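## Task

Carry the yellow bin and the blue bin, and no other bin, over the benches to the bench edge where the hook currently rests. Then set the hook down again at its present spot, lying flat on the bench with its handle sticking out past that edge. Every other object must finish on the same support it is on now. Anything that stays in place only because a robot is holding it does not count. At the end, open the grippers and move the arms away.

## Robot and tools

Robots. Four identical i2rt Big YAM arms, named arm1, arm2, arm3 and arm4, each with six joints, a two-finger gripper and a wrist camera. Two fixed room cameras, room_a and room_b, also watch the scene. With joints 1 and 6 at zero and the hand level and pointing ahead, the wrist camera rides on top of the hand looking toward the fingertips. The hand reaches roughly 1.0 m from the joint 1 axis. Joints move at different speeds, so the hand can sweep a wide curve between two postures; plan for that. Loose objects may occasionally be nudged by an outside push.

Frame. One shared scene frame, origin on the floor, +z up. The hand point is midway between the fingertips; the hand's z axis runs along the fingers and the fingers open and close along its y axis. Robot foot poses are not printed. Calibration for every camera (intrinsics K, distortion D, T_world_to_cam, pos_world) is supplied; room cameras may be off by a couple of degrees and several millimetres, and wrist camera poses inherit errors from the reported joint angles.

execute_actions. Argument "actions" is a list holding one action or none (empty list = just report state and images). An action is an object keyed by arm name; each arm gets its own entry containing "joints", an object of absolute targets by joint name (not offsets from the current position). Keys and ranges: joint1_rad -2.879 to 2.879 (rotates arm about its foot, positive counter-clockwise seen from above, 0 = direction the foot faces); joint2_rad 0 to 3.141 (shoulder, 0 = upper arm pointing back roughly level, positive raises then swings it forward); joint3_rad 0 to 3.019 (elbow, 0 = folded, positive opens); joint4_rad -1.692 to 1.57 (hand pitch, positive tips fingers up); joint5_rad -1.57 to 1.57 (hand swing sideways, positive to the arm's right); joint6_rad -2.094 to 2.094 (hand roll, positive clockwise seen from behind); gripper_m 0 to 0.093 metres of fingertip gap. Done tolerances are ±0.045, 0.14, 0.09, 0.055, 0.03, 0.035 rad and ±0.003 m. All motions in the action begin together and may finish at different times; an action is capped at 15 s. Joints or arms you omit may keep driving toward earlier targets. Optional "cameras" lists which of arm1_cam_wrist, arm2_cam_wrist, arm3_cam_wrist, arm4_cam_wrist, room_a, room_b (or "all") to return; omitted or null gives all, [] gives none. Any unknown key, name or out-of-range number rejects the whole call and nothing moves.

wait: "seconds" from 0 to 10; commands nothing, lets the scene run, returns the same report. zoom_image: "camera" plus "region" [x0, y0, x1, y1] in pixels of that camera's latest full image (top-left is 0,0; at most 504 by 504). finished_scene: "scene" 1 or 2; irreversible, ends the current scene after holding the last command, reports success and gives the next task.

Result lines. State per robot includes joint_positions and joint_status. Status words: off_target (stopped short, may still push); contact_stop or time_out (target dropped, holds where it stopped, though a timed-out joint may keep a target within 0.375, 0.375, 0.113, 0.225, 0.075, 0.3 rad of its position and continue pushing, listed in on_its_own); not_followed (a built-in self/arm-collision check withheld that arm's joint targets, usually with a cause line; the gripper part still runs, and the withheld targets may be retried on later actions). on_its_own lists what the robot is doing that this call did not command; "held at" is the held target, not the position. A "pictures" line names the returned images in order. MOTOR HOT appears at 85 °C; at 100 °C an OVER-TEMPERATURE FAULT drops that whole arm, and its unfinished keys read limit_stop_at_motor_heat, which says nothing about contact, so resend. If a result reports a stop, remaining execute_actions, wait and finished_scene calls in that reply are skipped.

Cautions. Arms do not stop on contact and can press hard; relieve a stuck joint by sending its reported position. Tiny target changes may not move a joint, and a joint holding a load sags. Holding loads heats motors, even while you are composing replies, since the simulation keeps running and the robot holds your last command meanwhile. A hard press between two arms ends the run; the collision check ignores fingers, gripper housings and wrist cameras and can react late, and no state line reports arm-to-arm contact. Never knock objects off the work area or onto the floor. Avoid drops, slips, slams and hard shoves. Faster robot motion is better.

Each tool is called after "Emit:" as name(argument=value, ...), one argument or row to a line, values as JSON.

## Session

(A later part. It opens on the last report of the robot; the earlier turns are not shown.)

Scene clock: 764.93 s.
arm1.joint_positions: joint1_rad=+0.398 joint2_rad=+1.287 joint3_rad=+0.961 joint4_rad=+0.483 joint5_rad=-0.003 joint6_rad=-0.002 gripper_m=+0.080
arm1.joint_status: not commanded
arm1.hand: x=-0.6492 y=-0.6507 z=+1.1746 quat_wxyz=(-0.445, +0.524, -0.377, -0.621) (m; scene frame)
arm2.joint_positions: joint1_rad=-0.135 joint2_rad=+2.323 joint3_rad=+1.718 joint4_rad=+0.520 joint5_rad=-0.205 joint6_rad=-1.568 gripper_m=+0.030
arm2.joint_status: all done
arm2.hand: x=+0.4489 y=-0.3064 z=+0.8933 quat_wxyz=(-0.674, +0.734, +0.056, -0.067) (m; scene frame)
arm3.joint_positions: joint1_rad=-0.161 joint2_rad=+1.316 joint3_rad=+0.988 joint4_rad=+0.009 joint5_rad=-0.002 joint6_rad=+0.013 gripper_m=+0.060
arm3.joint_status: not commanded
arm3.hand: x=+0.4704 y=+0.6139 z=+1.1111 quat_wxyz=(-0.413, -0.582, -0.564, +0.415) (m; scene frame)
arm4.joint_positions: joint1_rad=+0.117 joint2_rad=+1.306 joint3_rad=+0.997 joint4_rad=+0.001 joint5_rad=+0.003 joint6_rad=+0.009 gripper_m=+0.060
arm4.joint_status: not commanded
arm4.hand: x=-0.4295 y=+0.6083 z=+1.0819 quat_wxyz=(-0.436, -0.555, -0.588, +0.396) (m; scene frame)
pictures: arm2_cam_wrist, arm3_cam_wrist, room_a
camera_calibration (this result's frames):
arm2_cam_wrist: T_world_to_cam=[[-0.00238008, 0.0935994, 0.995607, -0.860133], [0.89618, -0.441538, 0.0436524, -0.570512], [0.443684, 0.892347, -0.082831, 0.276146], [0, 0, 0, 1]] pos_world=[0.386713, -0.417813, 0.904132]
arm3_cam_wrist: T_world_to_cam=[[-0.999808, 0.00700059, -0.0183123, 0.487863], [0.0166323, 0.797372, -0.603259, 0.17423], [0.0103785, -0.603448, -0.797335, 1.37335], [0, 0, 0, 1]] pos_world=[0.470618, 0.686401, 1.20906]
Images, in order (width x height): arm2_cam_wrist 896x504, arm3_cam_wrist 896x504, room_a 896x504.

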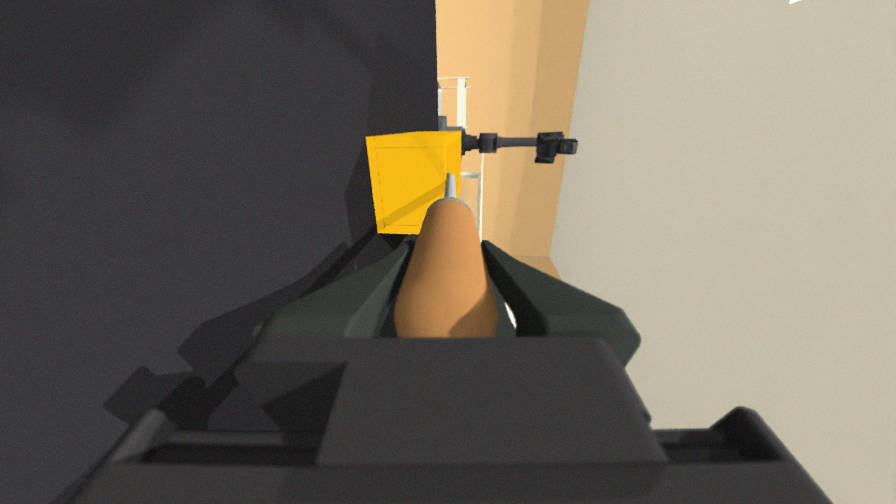

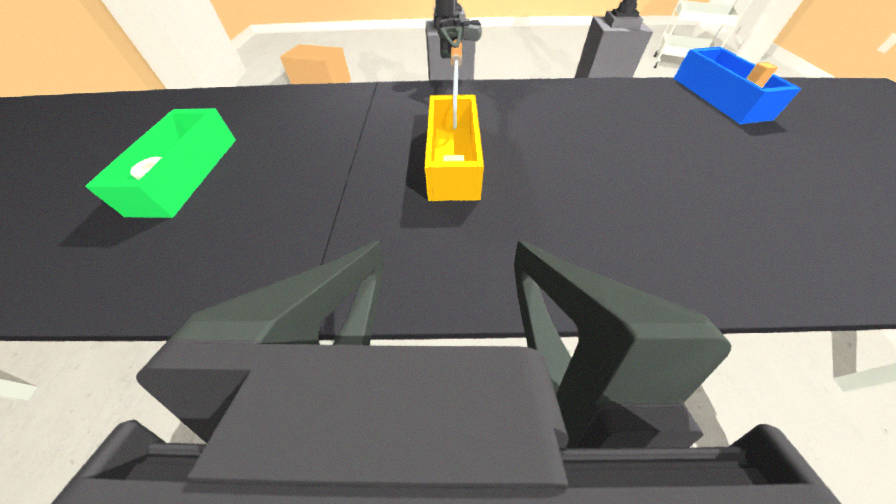

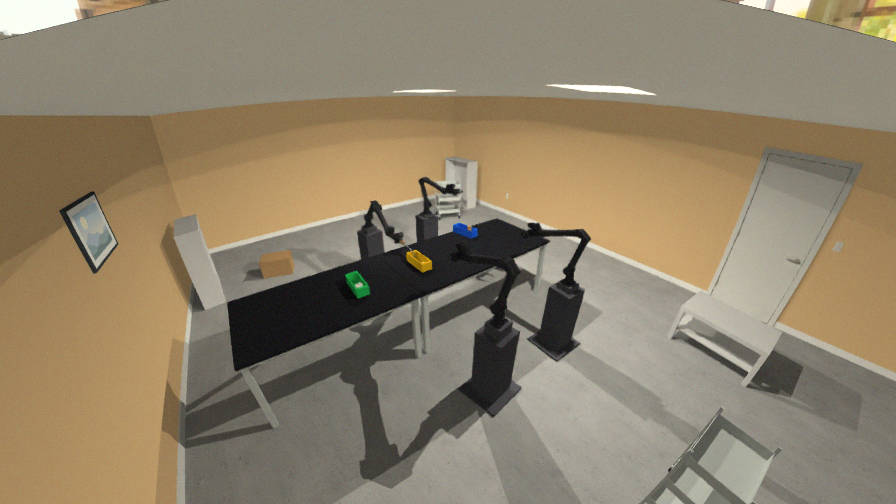

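Emit:
execute_actions(
  actions=[
    {"arm2":{"joints":{"joint2_rad":2.07,"joint3_rad":1.47}}},
  ],
  cameras=["arm2_cam_wrist"],
)

Emit:
execute_actions(
  actions=[
    {"arm2":{"joints":{"joint2_rad":1.82,"joint3_rad":1.155}}},
  ],
  cameras=["arm2_cam_wrist","arm3_cam_wrist","room_b"],
)

Scene clock: 773.73 s.
arm1.joint_positions: joint1_rad=+0.398 joint2_rad=+1.287 joint3_rad=+0.961 joint4_rad=+0.483 joint5_rad=-0.003 joint6_rad=-0.002 gripper_m=+0.080
arm1.joint_status: not commanded
arm1.hand: x=-0.6492 y=-0.6507 z=+1.1746 quat_wxyz=(-0.445, +0.524, -0.377, -0.621) (m; scene frame)
arm2.joint_positions: joint1_rad=-0.135 joint2_rad=+2.128 joint3_rad=+1.456 joint4_rad=+0.519 joint5_rad=-0.205 joint6_rad=-1.568 gripper_m=+0.030
arm2.joint_status: all done
arm2.hand: x=+0.4469 y=-0.3740 z=+0.9117 quat_wxyz=(-0.648, +0.756, +0.053, -0.070) (m; scene frame)
arm3.joint_positions: joint1_rad=-0.161 joint2_rad=+1.316 joint3_rad=+0.988 joint4_rad=+0.009 joint5_rad=-0.002 joint6_rad=+0.013 gripper_m=+0.060
arm3.joint_status: not commanded
arm3.hand: x=+0.4704 y=+0.6139 z=+1.1111 quat_wxyz=(-0.413, -0.582, -0.564, +0.415) (m; scene frame)
arm4.joint_positions: joint1_rad=+0.117 joint2_rad=+1.306 joint3_rad=+0.997 joint4_rad=+0.001 joint5_rad=+0.003 joint6_rad=+0.009 gripper_m=+0.060
arm4.joint_status: not commanded
arm4.hand: x=-0.4295 y=+0.6083 z=+1.0819 quat_wxyz=(-0.436, -0.555, -0.588, +0.396) (m; scene frame)
pictures: arm2_cam_wrist
camera_calibration (this result's frames):
arm2_cam_wrist: T_world_to_cam=[[-0.00033129, 0.161281, 0.986909, -0.839808], [0.89638, -0.437434, 0.0717865, -0.623565], [0.443286, 0.884669, -0.144424, 0.392366], [0, 0, 0, 1]] pos_world=[0.384743, -0.484438, 0.930244]
Images, in order (width x height): arm2_cam_wrist 896x504.

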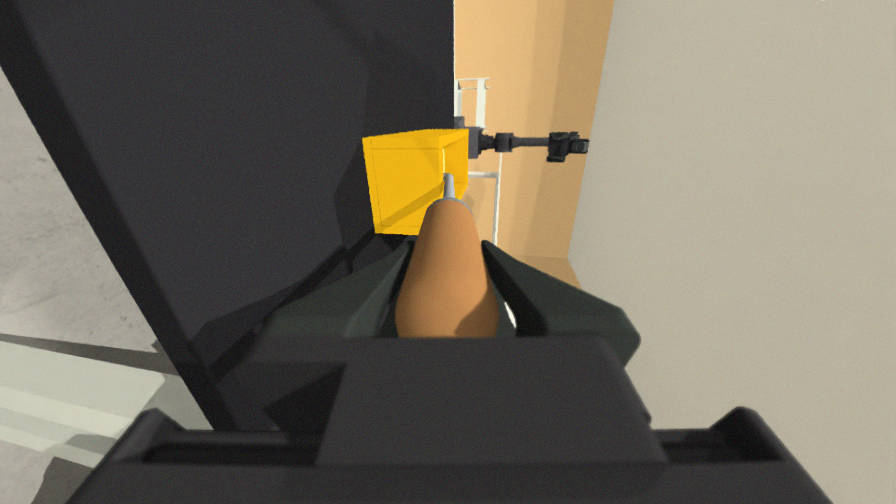

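Scene clock: 774.90 s.
arm1.joint_positions: joint1_rad=+0.398 joint2_rad=+1.287 joint3_rad=+0.961 joint4_rad=+0.483 joint5_rad=-0.003 joint6_rad=-0.002 gripper_m=+0.080
arm1.joint_status: not commanded
arm1.hand: x=-0.6492 y=-0.6507 z=+1.1746 quat_wxyz=(-0.445, +0.524, -0.377, -0.621) (m; scene frame)
arm2.joint_positions: joint1_rad=-0.135 joint2_rad=+1.860 joint3_rad=+1.142 joint4_rad=+0.516 joint5_rad=-0.205 joint6_rad=-1.568 gripper_m=+0.030
arm2.joint_status: all done
arm2.hand: x=+0.4440 y=-0.4722 z=+0.9444 quat_wxyz=(-0.630, +0.772, +0.051, -0.071) (m; scene frame)
arm3.joint_positions: joint1_rad=-0.161 joint2_rad=+1.316 joint3_rad=+0.988 joint4_rad=+0.009 joint5_rad=-0.002 joint6_rad=+0.013 gripper_m=+0.060
arm3.joint_status: not commanded
arm3.hand: x=+0.4704 y=+0.6139 z=+1.1111 quat_wxyz=(-0.413, -0.582, -0.564, +0.415) (m; scene frame)
arm4.joint_positions: joint1_rad=+0.117 joint2_rad=+1.306 joint3_rad=+0.997 joint4_rad=+0.001 joint5_rad=+0.003 joint6_rad=+0.009 gripper_m=+0.060
arm4.joint_status: not commanded
arm4.hand: x=-0.4295 y=+0.6083 z=+1.0819 quat_wxyz=(-0.436, -0.555, -0.588, +0.396) (m; scene frame)
pictures: arm2_cam_wrist, arm3_cam_wrist, room_b
camera_calibration (this result's frames):
arm2_cam_wrist: T_world_to_cam=[[0.00113838, 0.209985, 0.977704, -0.825189], [0.896393, -0.433591, 0.0920801, -0.683651], [0.443259, 0.876302, -0.188723, 0.523096], [0, 0, 0, 1]] pos_world=[0.381892, -0.581538, 0.968461]
arm3_cam_wrist: T_world_to_cam=[[-0.999808, 0.00700059, -0.0183123, 0.487863], [0.0166323, 0.797372, -0.603259, 0.17423], [0.0103785, -0.603448, -0.797335, 1.37335], [0, 0, 0, 1]] pos_world=[0.470618, 0.686401, 1.20906]
Images, in order (width x height): arm2_cam_wrist 896x504, arm3_cam_wrist 896x504, room_b 896x504.

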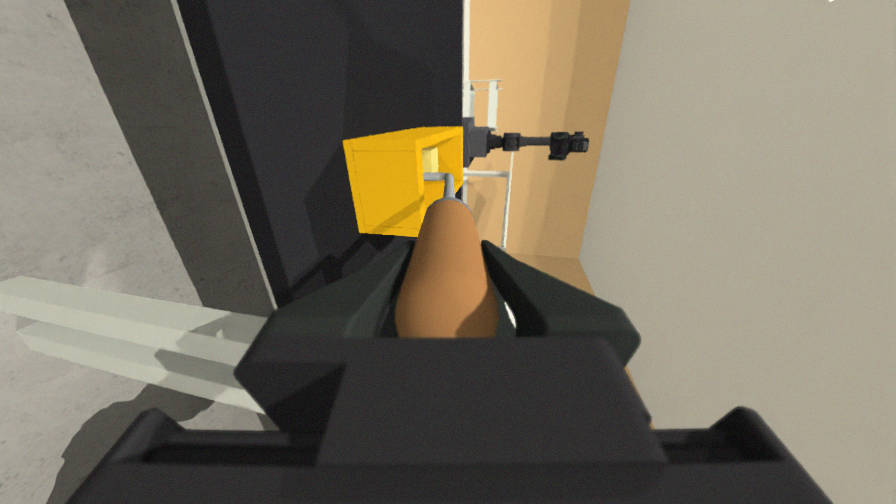

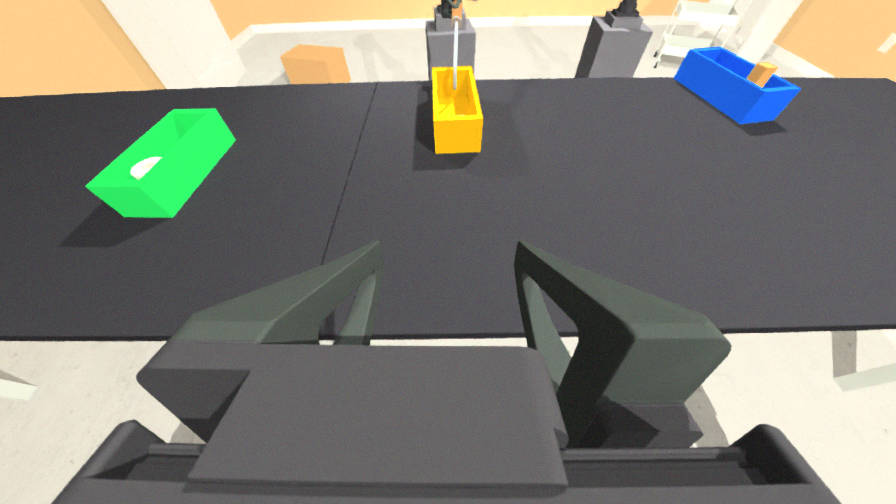

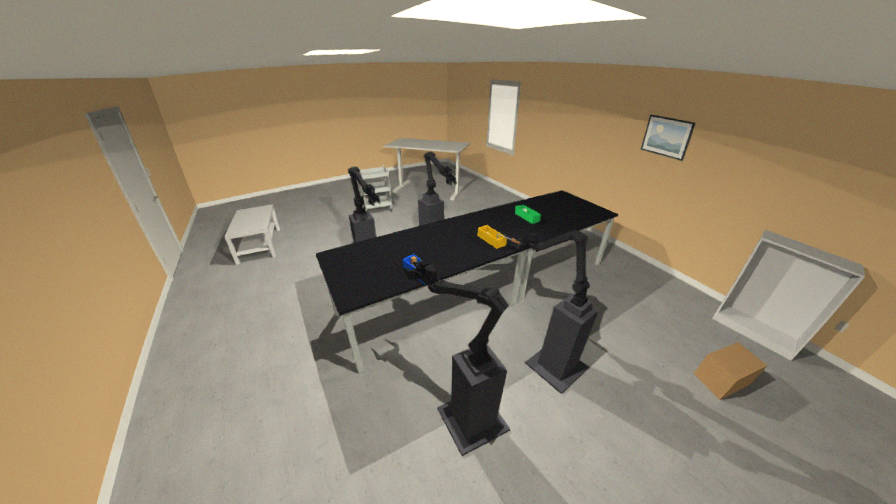

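Emit:
zoom_image(
  camera="arm2_cam_wrist",
  region=[150, 60, 480, 300],
)

Emit:
zoom_image(
  camera="room_b",
  region=[390, 200, 560, 300],
)

Region (150, 60, 480, 300) of arm2_cam_wrist's 896x504 image, scaled by 1.527, with more detail than that image has; it fills the top 367 rows of this view, and the rest is white.

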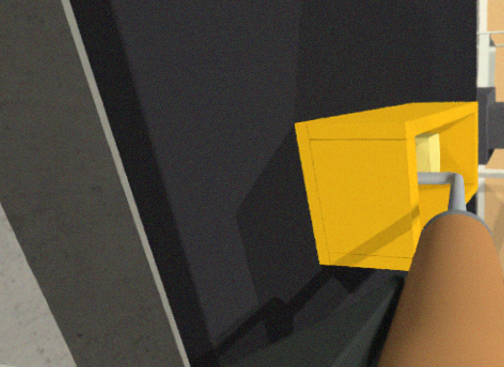

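Region (390, 200, 560, 300) of room_b's 896x504 image, scaled by 2.965, with more detail than that image has; it fills the top 296 rows of this view, and the rest is white.

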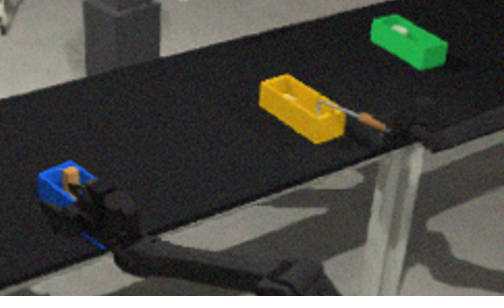

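Emit:
execute_actions(
  actions=[
    {"arm2":{"joints":{"joint2_rad":1.57,"joint3_rad":0.84}}},
  ],
  cameras=["arm2_cam_wrist","arm3_cam_wrist","room_b"],
)

Scene clock: 796.40 s.
arm1.joint_positions: joint1_rad=+0.398 joint2_rad=+1.287 joint3_rad=+0.961 joint4_rad=+0.483 joint5_rad=-0.003 joint6_rad=-0.002 gripper_m=+0.080
arm1.joint_status: not commanded
arm1.hand: x=-0.6492 y=-0.6507 z=+1.1746 quat_wxyz=(-0.445, +0.524, -0.377, -0.621) (m; scene frame)
arm2.joint_positions: joint1_rad=-0.135 joint2_rad=+1.604 joint3_rad=+0.827 joint4_rad=+0.515 joint5_rad=-0.205 joint6_rad=-1.568 gripper_m=+0.030
arm2.joint_status: all done
arm2.hand: x=+0.4406 y=-0.5835 z=+0.9470 quat_wxyz=(-0.607, +0.790, +0.048, -0.074) (m; scene frame)
arm3.joint_positions: joint1_rad=-0.161 joint2_rad=+1.316 joint3_rad=+0.988 joint4_rad=+0.009 joint5_rad=-0.002 joint6_rad=+0.013 gripper_m=+0.060
arm3.joint_status: not commanded
arm3.hand: x=+0.4704 y=+0.6139 z=+1.1111 quat_wxyz=(-0.413, -0.582, -0.564, +0.415) (m; scene frame)
arm4.joint_positions: joint1_rad=+0.117 joint2_rad=+1.306 joint3_rad=+0.997 joint4_rad=+0.001 joint5_rad=+0.003 joint6_rad=+0.009 gripper_m=+0.060
arm4.joint_status: not commanded
arm4.hand: x=-0.4295 y=+0.6083 z=+1.0819 quat_wxyz=(-0.436, -0.555, -0.588, +0.396) (m; scene frame)
pictures: arm2_cam_wrist, arm3_cam_wrist, room_b
camera_calibration (this result's frames):
arm2_cam_wrist: T_world_to_cam=[[0.00284656, 0.267001, 0.963692, -0.758586], [0.896647, -0.427347, 0.115752, -0.747987], [0.442737, 0.863762, -0.240622, 0.664686], [0, 0, 0, 1]] pos_world=[0.378558, -0.691238, 0.977563]
arm3_cam_wrist: T_world_to_cam=[[-0.999808, 0.00700059, -0.0183123, 0.487863], [0.0166323, 0.797372, -0.603259, 0.17423], [0.0103785, -0.603448, -0.797335, 1.37335], [0, 0, 0, 1]] pos_world=[0.470618, 0.686401, 1.20906]
Images, in order (width x height): arm2_cam_wrist 896x504, arm3_cam_wrist 896x504, room_b 896x504.

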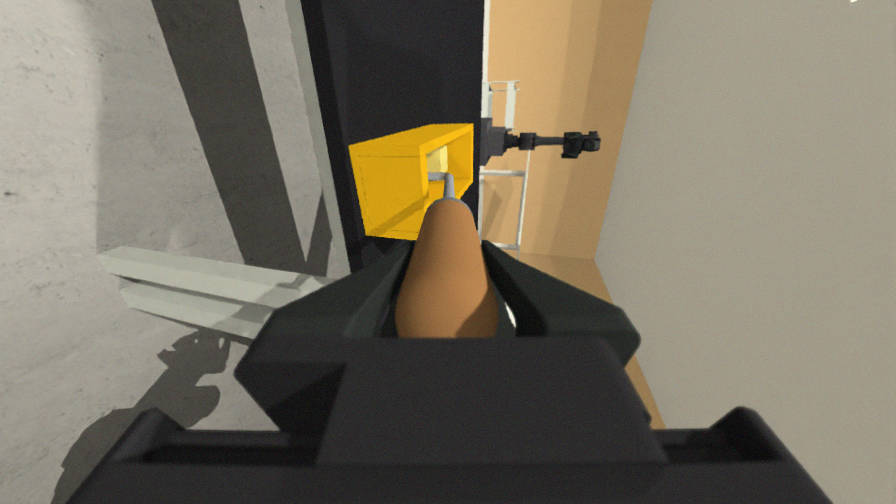

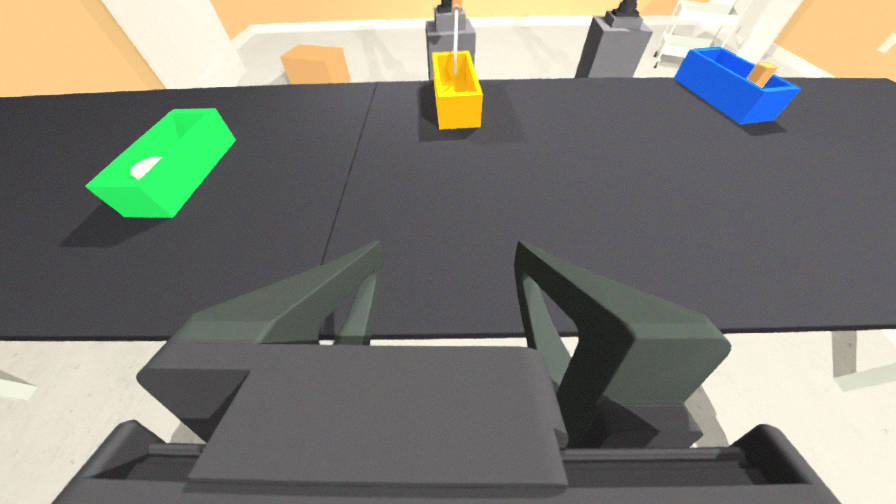

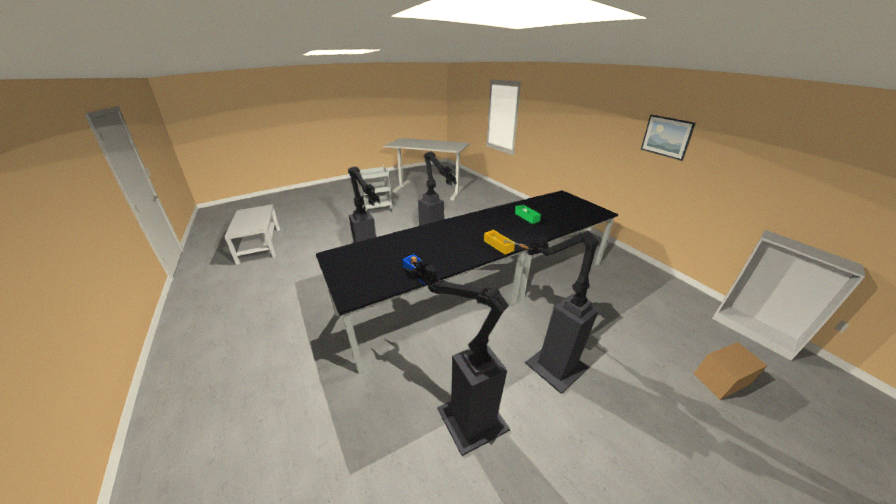

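Emit:
zoom_image(
  camera="arm2_cam_wrist",
  region=[290, 90, 490, 270],
)

Region (290, 90, 490, 270) of arm2_cam_wrist's 896x504 image, scaled by 2.520, with more detail than that image has; it fills the top 454 rows of this view, and the rest is white.

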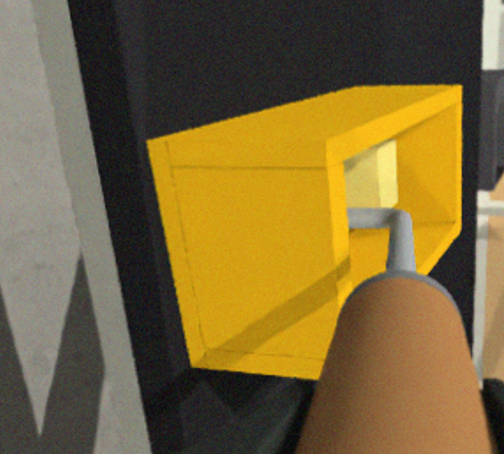

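Emit:
execute_actions(
  actions=[
    {"arm2":{"joints":{"joint4_rad":0.80}}},
  ],
  cameras=["arm2_cam_wrist","arm3_cam_wrist","room_b"],
)

Scene clock: 803.33 s.
arm1.joint_positions: joint1_rad=+0.398 joint2_rad=+1.287 joint3_rad=+0.961 joint4_rad=+0.483 joint5_rad=-0.003 joint6_rad=-0.002 gripper_m=+0.080
arm1.joint_status: not commanded
arm1.hand: x=-0.6492 y=-0.6507 z=+1.1746 quat_wxyz=(-0.445, +0.524, -0.377, -0.621) (m; scene frame)
arm2.joint_positions: joint1_rad=-0.135 joint2_rad=+1.604 joint3_rad=+0.817 joint4_rad=+0.736 joint5_rad=-0.205 joint6_rad=-1.568 gripper_m=+0.030
arm2.joint_status: joint4_rad time_out (moved +0.220 of +0.285)
arm2.on_its_own: joint4_rad reads +0.736 and still pushes toward +0.800 since a time_out
arm2.hand: x=+0.4409 y=-0.5781 z=+0.9946 quat_wxyz=(-0.686, +0.722, +0.058, -0.065) (m; scene frame)
arm3.joint_positions: joint1_rad=-0.161 joint2_rad=+1.316 joint3_rad=+0.988 joint4_rad=+0.009 joint5_rad=-0.002 joint6_rad=+0.013 gripper_m=+0.060
arm3.joint_status: not commanded
arm3.hand: x=+0.4704 y=+0.6139 z=+1.1111 quat_wxyz=(-0.413, -0.582, -0.564, +0.415) (m; scene frame)
arm4.joint_positions: joint1_rad=+0.117 joint2_rad=+1.306 joint3_rad=+0.997 joint4_rad=+0.001 joint5_rad=+0.003 joint6_rad=+0.009 gripper_m=+0.060
arm4.joint_status: not commanded
arm4.hand: x=-0.4295 y=+0.6083 z=+1.0819 quat_wxyz=(-0.436, -0.555, -0.588, +0.396) (m; scene frame)
pictures: arm2_cam_wrist, arm3_cam_wrist, room_b
camera_calibration (this result's frames):
arm2_cam_wrist: T_world_to_cam=[[-0.00340565, 0.059769, 0.998206, -0.957268], [0.895933, -0.443203, 0.0295941, -0.674644], [0.444176, 0.894427, -0.0520396, 0.500952], [0, 0, 0, 1]] pos_world=[0.378665, -0.689854, 1.00159]
arm3_cam_wrist: T_world_to_cam=[[-0.999808, 0.00700059, -0.0183123, 0.487863], [0.0166323, 0.797372, -0.603259, 0.17423], [0.0103785, -0.603448, -0.797335, 1.37335], [0, 0, 0, 1]] pos_world=[0.470618, 0.686401, 1.20906]
Images, in order (width x height): arm2_cam_wrist 896x504, arm3_cam_wrist 896x504, room_b 896x504.

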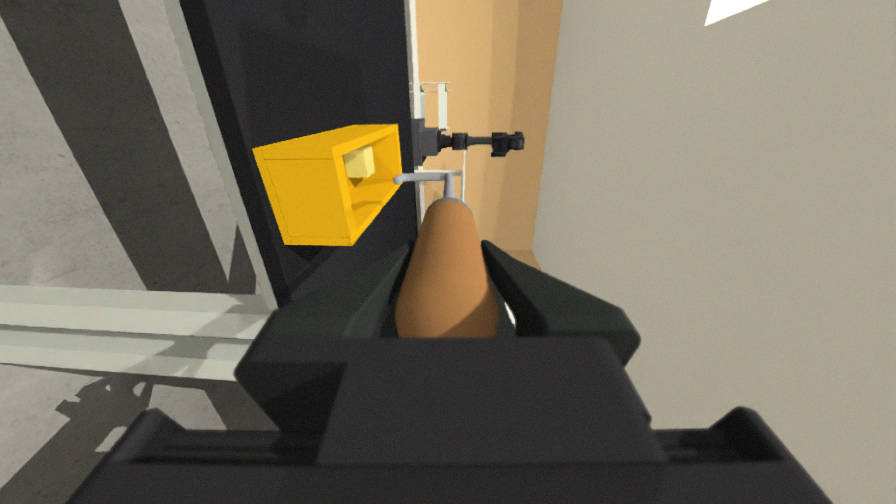

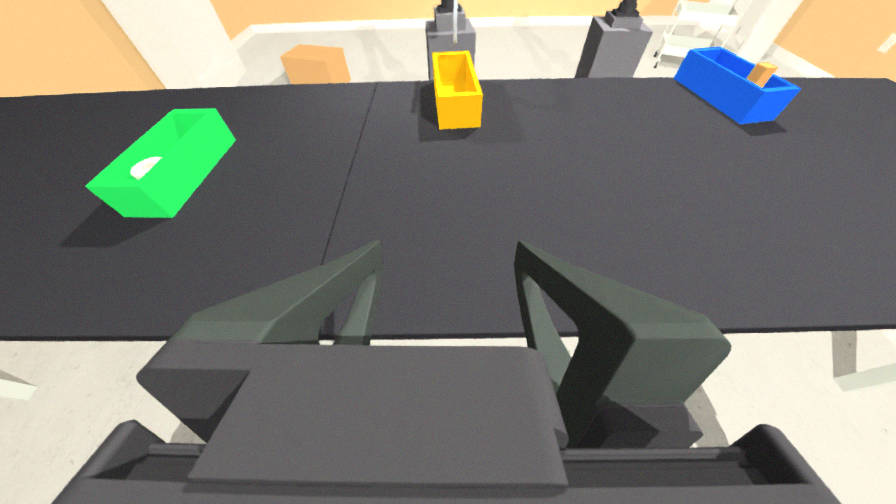

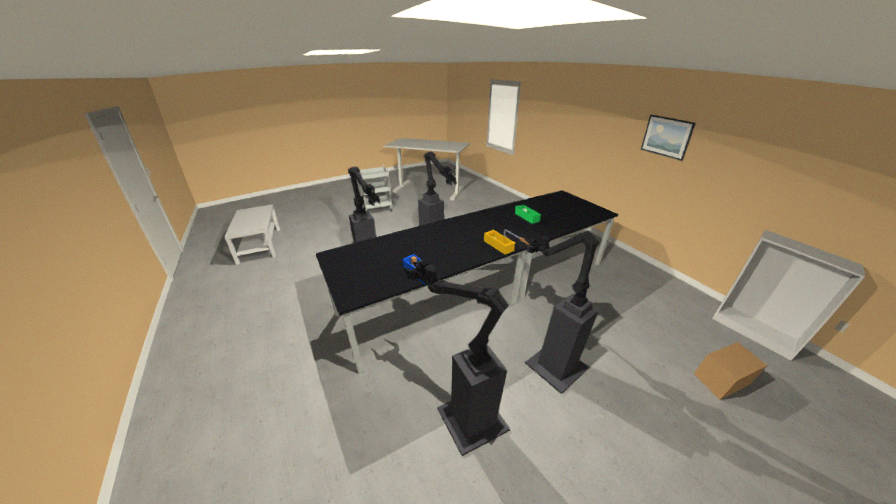

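Emit:
execute_actions(
  actions=[
    {"arm2":{"joints":{"joint1_rad":0.447,"joint3_rad":1.2,"joint4_rad":0.80,"joint5_rad":0.538}}},
  ],
  cameras=[],
)

Emit:
execute_actions(
  actions=[
    {"arm2":{"joints":{"joint2_rad":2.39,"joint3_rad":1.715,"joint4_rad":0.94}}},
  ],
  cameras=["arm2_cam_wrist","arm3_cam_wrist","room_b"],
)

Scene clock: 818.20 s.
arm1.joint_positions: joint1_rad=+0.398 joint2_rad=+1.287 joint3_rad=+0.961 joint4_rad=+0.483 joint5_rad=-0.003 joint6_rad=-0.002 gripper_m=+0.080
arm1.joint_status: not commanded
arm1.hand: x=-0.6492 y=-0.6507 z=+1.1746 quat_wxyz=(-0.445, +0.524, -0.377, -0.621) (m; scene frame)
arm2.joint_positions: joint1_rad=+0.442 joint2_rad=+1.597 joint3_rad=+1.157 joint4_rad=+0.760 joint5_rad=+0.543 joint6_rad=-1.568 gripper_m=+0.030
arm2.joint_status: all done
arm2.hand: x=+0.1927 y=-0.5866 z=+1.1854 quat_wxyz=(-0.794, +0.602, -0.059, -0.061) (m; scene frame)
arm3.joint_positions: joint1_rad=-0.161 joint2_rad=+1.316 joint3_rad=+0.988 joint4_rad=+0.009 joint5_rad=-0.002 joint6_rad=+0.013 gripper_m=+0.060
arm3.joint_status: not commanded
arm3.hand: x=+0.4704 y=+0.6139 z=+1.1111 quat_wxyz=(-0.413, -0.582, -0.564, +0.415) (m; scene frame)
arm4.joint_positions: joint1_rad=+0.117 joint2_rad=+1.306 joint3_rad=+0.997 joint4_rad=+0.001 joint5_rad=+0.003 joint6_rad=+0.009 gripper_m=+0.060
arm4.joint_status: not commanded
arm4.hand: x=-0.4295 y=+0.6083 z=+1.0819 quat_wxyz=(-0.436, -0.555, -0.588, +0.396) (m; scene frame)
pictures: none
No camera images: the call's "cameras" was empty. Leave "cameras" out to get every camera's image.

Scene clock: 819.80 s.
arm1.joint_positions: joint1_rad=+0.398 joint2_rad=+1.287 joint3_rad=+0.961 joint4_rad=+0.483 joint5_rad=-0.003 joint6_rad=-0.002 gripper_m=+0.080
arm1.joint_status: not commanded
arm1.hand: x=-0.6492 y=-0.6507 z=+1.1746 quat_wxyz=(-0.445, +0.524, -0.377, -0.621) (m; scene frame)
arm2.joint_positions: joint1_rad=+0.443 joint2_rad=+2.451 joint3_rad=+1.653 joint4_rad=+0.924 joint5_rad=+0.541 joint6_rad=-1.575 gripper_m=+0.030
arm2.joint_status: all done
arm2.hand: x=+0.0935 y=-0.4262 z=+0.8457 quat_wxyz=(-0.744, +0.668, -0.021, -0.024) (m; scene frame)
arm3.joint_positions: joint1_rad=-0.161 joint2_rad=+1.316 joint3_rad=+0.988 joint4_rad=+0.009 joint5_rad=-0.002 joint6_rad=+0.013 gripper_m=+0.060
arm3.joint_status: not commanded
arm3.hand: x=+0.4704 y=+0.6139 z=+1.1111 quat_wxyz=(-0.413, -0.582, -0.564, +0.415) (m; scene frame)
arm4.joint_positions: joint1_rad=+0.117 joint2_rad=+1.306 joint3_rad=+0.997 joint4_rad=+0.001 joint5_rad=+0.003 joint6_rad=+0.009 gripper_m=+0.060
arm4.joint_status: not commanded
arm4.hand: x=-0.4295 y=+0.6083 z=+1.0819 quat_wxyz=(-0.436, -0.555, -0.588, +0.396) (m; scene frame)
pictures: arm2_cam_wrist, arm3_cam_wrist, room_b
camera_calibration (this result's frames):
arm2_cam_wrist: T_world_to_cam=[[0.055694, -0.097794, 0.993647, -0.88767], [0.805406, -0.583776, -0.102598, -0.231322], [0.590101, 0.806003, 0.0462511, 0.377128], [0, 0, 0, 1]] pos_world=[0.0132023, -0.525815, 0.840855]
arm3_cam_wrist: T_world_to_cam=[[-0.999808, 0.00700059, -0.0183123, 0.487863], [0.0166323, 0.797372, -0.603259, 0.17423], [0.0103785, -0.603448, -0.797335, 1.37335], [0, 0, 0, 1]] pos_world=[0.470618, 0.686401, 1.20906]
Images, in order (width x height): arm2_cam_wrist 896x504, arm3_cam_wrist 896x504, room_b 896x504.

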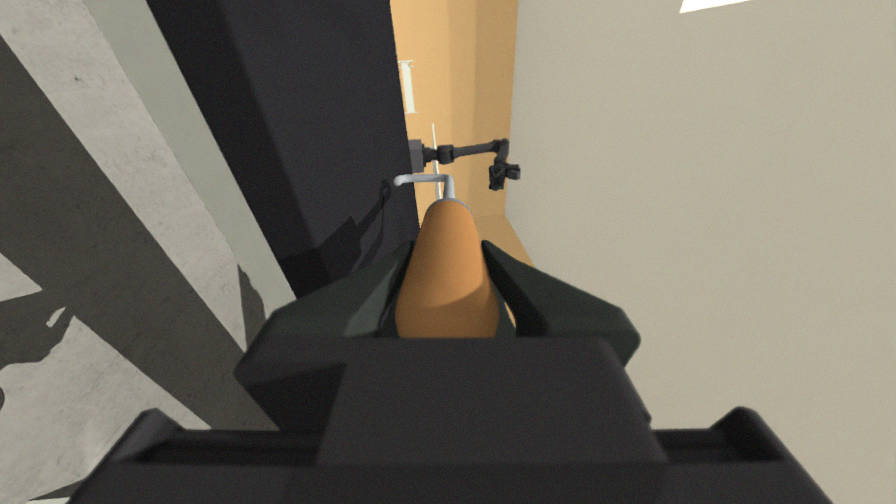

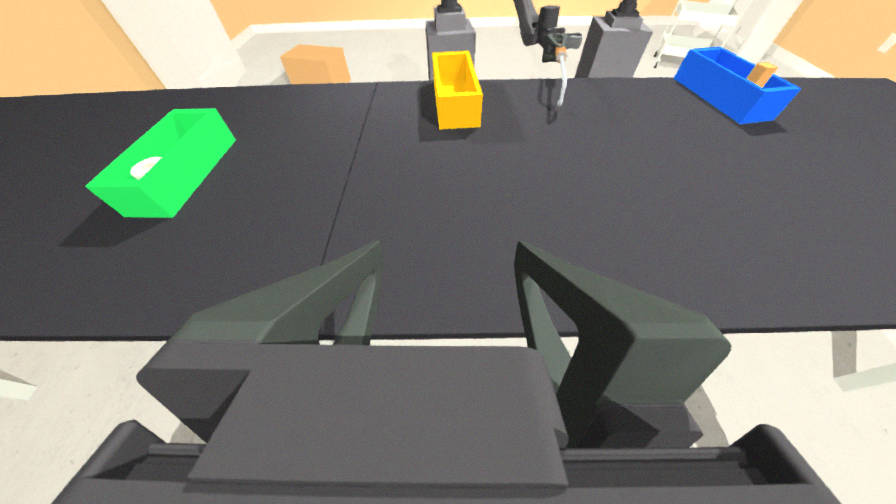

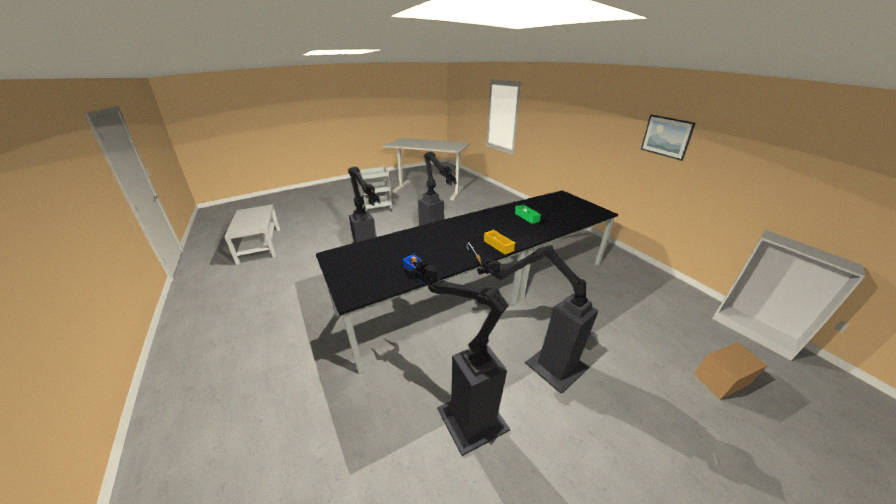

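Emit:
execute_actions(
  actions=[
    {"arm2":{"joints":{"joint6_rad":0.0}}},
  ],
  cameras=["arm2_cam_wrist","arm3_cam_wrist"],
)

Scene clock: 825.27 s.
arm1.joint_positions: joint1_rad=+0.398 joint2_rad=+1.287 joint3_rad=+0.961 joint4_rad=+0.483 joint5_rad=-0.003 joint6_rad=-0.002 gripper_m=+0.080
arm1.joint_status: not commanded
arm1.hand: x=-0.6492 y=-0.6507 z=+1.1746 quat_wxyz=(-0.445, +0.524, -0.377, -0.621) (m; scene frame)
arm2.joint_positions: joint1_rad=+0.443 joint2_rad=+2.449 joint3_rad=+1.653 joint4_rad=+0.924 joint5_rad=+0.541 joint6_rad=-0.017 gripper_m=+0.030
arm2.joint_status: all done
arm2.hand: x=+0.0935 y=-0.4261 z=+0.8472 quat_wxyz=(-0.512, +0.460, -0.484, -0.541) (m; scene frame)
arm3.joint_positions: joint1_rad=-0.161 joint2_rad=+1.316 joint3_rad=+0.988 joint4_rad=+0.009 joint5_rad=-0.002 joint6_rad=+0.013 gripper_m=+0.060
arm3.joint_status: not commanded
arm3.hand: x=+0.4704 y=+0.6139 z=+1.1111 quat_wxyz=(-0.413, -0.582, -0.564, +0.415) (m; scene frame)
arm4.joint_positions: joint1_rad=+0.117 joint2_rad=+1.306 joint3_rad=+0.997 joint4_rad=+0.001 joint5_rad=+0.003 joint6_rad=+0.009 gripper_m=+0.060
arm4.joint_status: not commanded
arm4.hand: x=-0.4295 y=+0.6083 z=+1.0819 quat_wxyz=(-0.436, -0.555, -0.588, +0.396) (m; scene frame)
pictures: arm2_cam_wrist, arm3_cam_wrist
camera_calibration (this result's frames):
arm2_cam_wrist: T_world_to_cam=[[0.998974, 0.0159858, -0.0423677, -0.0511687], [-0.028655, -0.501305, -0.864796, 0.52781], [-0.0350636, 0.865123, -0.500333, 0.923733], [0, 0, 0, 1]] pos_world=[0.09863, -0.53373, 0.916454]
arm3_cam_wrist: T_world_to_cam=[[-0.999808, 0.00700059, -0.0183123, 0.487863], [0.0166323, 0.797372, -0.603259, 0.17423], [0.0103785, -0.603448, -0.797335, 1.37335], [0, 0, 0, 1]] pos_world=[0.470618, 0.686401, 1.20906]
Images, in order (width x height): arm2_cam_wrist 896x504, arm3_cam_wrist 896x504.

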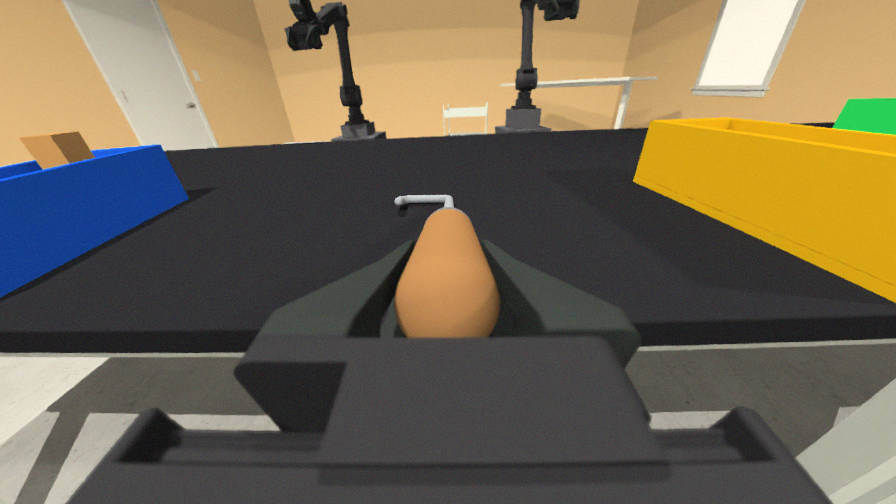

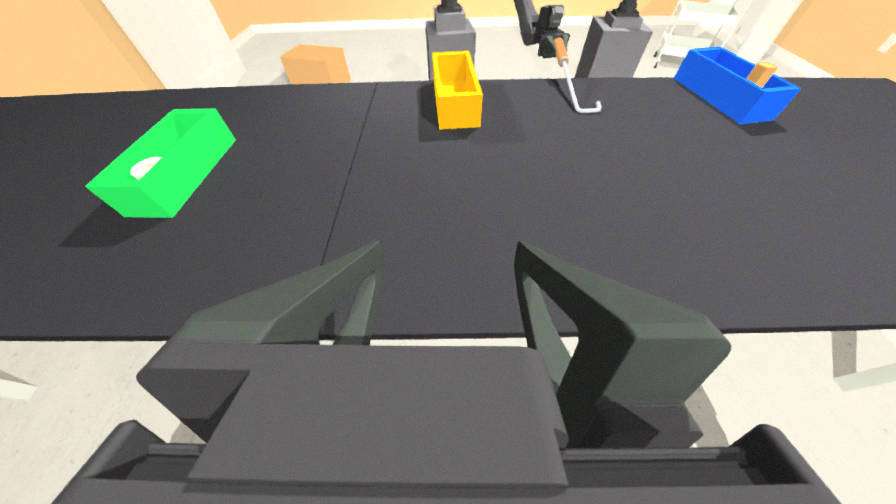

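Emit:
execute_actions(
  actions=[
    {"arm2":{"joints":{"joint2_rad":2.54}}},
  ],
  cameras=["arm2_cam_wrist","arm3_cam_wrist"],
)

Scene clock: 829.47 s.
arm1.joint_positions: joint1_rad=+0.398 joint2_rad=+1.287 joint3_rad=+0.961 joint4_rad=+0.483 joint5_rad=-0.003 joint6_rad=-0.002 gripper_m=+0.080
arm1.joint_status: not commanded
arm1.hand: x=-0.6492 y=-0.6507 z=+1.1746 quat_wxyz=(-0.445, +0.524, -0.377, -0.621) (m; scene frame)
arm2.joint_positions: joint1_rad=+0.443 joint2_rad=+2.525 joint3_rad=+1.669 joint4_rad=+0.925 joint5_rad=+0.538 joint6_rad=-0.012 gripper_m=+0.030
arm2.joint_status: all done
arm2.hand: x=+0.0937 y=-0.4282 z=+0.7924 quat_wxyz=(-0.506, +0.481, -0.490, -0.523) (m; scene frame)
arm3.joint_positions: joint1_rad=-0.161 joint2_rad=+1.316 joint3_rad=+0.988 joint4_rad=+0.009 joint5_rad=-0.002 joint6_rad=+0.013 gripper_m=+0.060
arm3.joint_status: not commanded
arm3.hand: x=+0.4704 y=+0.6139 z=+1.1111 quat_wxyz=(-0.413, -0.582, -0.564, +0.415) (m; scene frame)
arm4.joint_positions: joint1_rad=+0.117 joint2_rad=+1.306 joint3_rad=+0.997 joint4_rad=+0.001 joint5_rad=+0.003 joint6_rad=+0.009 gripper_m=+0.060
arm4.joint_status: not commanded
arm4.hand: x=-0.4295 y=+0.6083 z=+1.0819 quat_wxyz=(-0.436, -0.555, -0.588, +0.396) (m; scene frame)
pictures: arm2_cam_wrist, arm3_cam_wrist
camera_calibration (this result's frames):
arm2_cam_wrist: T_world_to_cam=[[0.999685, 0.0184618, -0.016978, -0.0728], [-0.00418769, -0.54455, -0.838718, 0.437844], [-0.0247296, 0.838525, -0.544302, 0.920586], [0, 0, 0, 1]] pos_world=[0.0973764, -0.532162, 0.867068]
arm3_cam_wrist: T_world_to_cam=[[-0.999808, 0.00700059, -0.0183123, 0.487863], [0.0166323, 0.797372, -0.603259, 0.17423], [0.0103785, -0.603448, -0.797335, 1.37335], [0, 0, 0, 1]] pos_world=[0.470618, 0.686401, 1.20906]
Images, in order (width x height): arm2_cam_wrist 896x504, arm3_cam_wrist 896x504.

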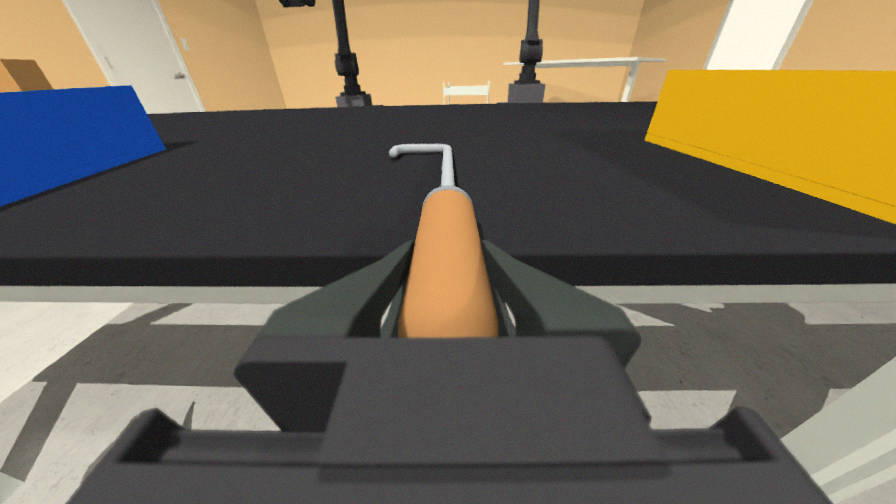

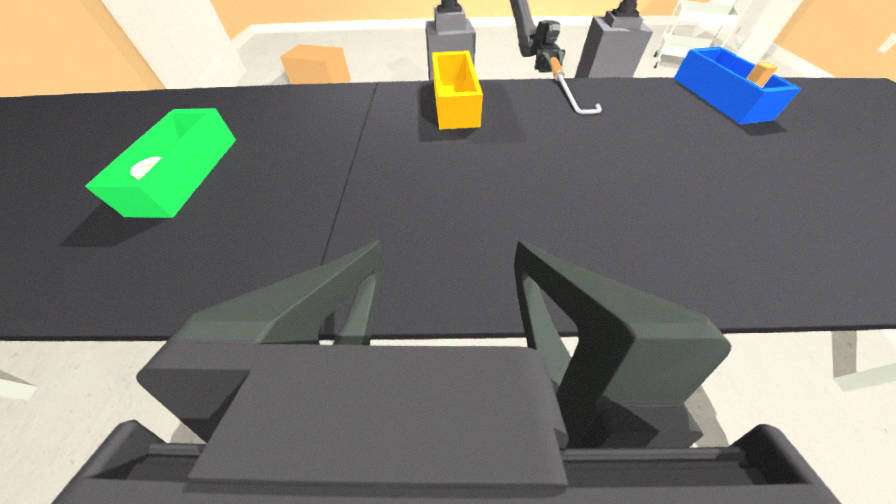

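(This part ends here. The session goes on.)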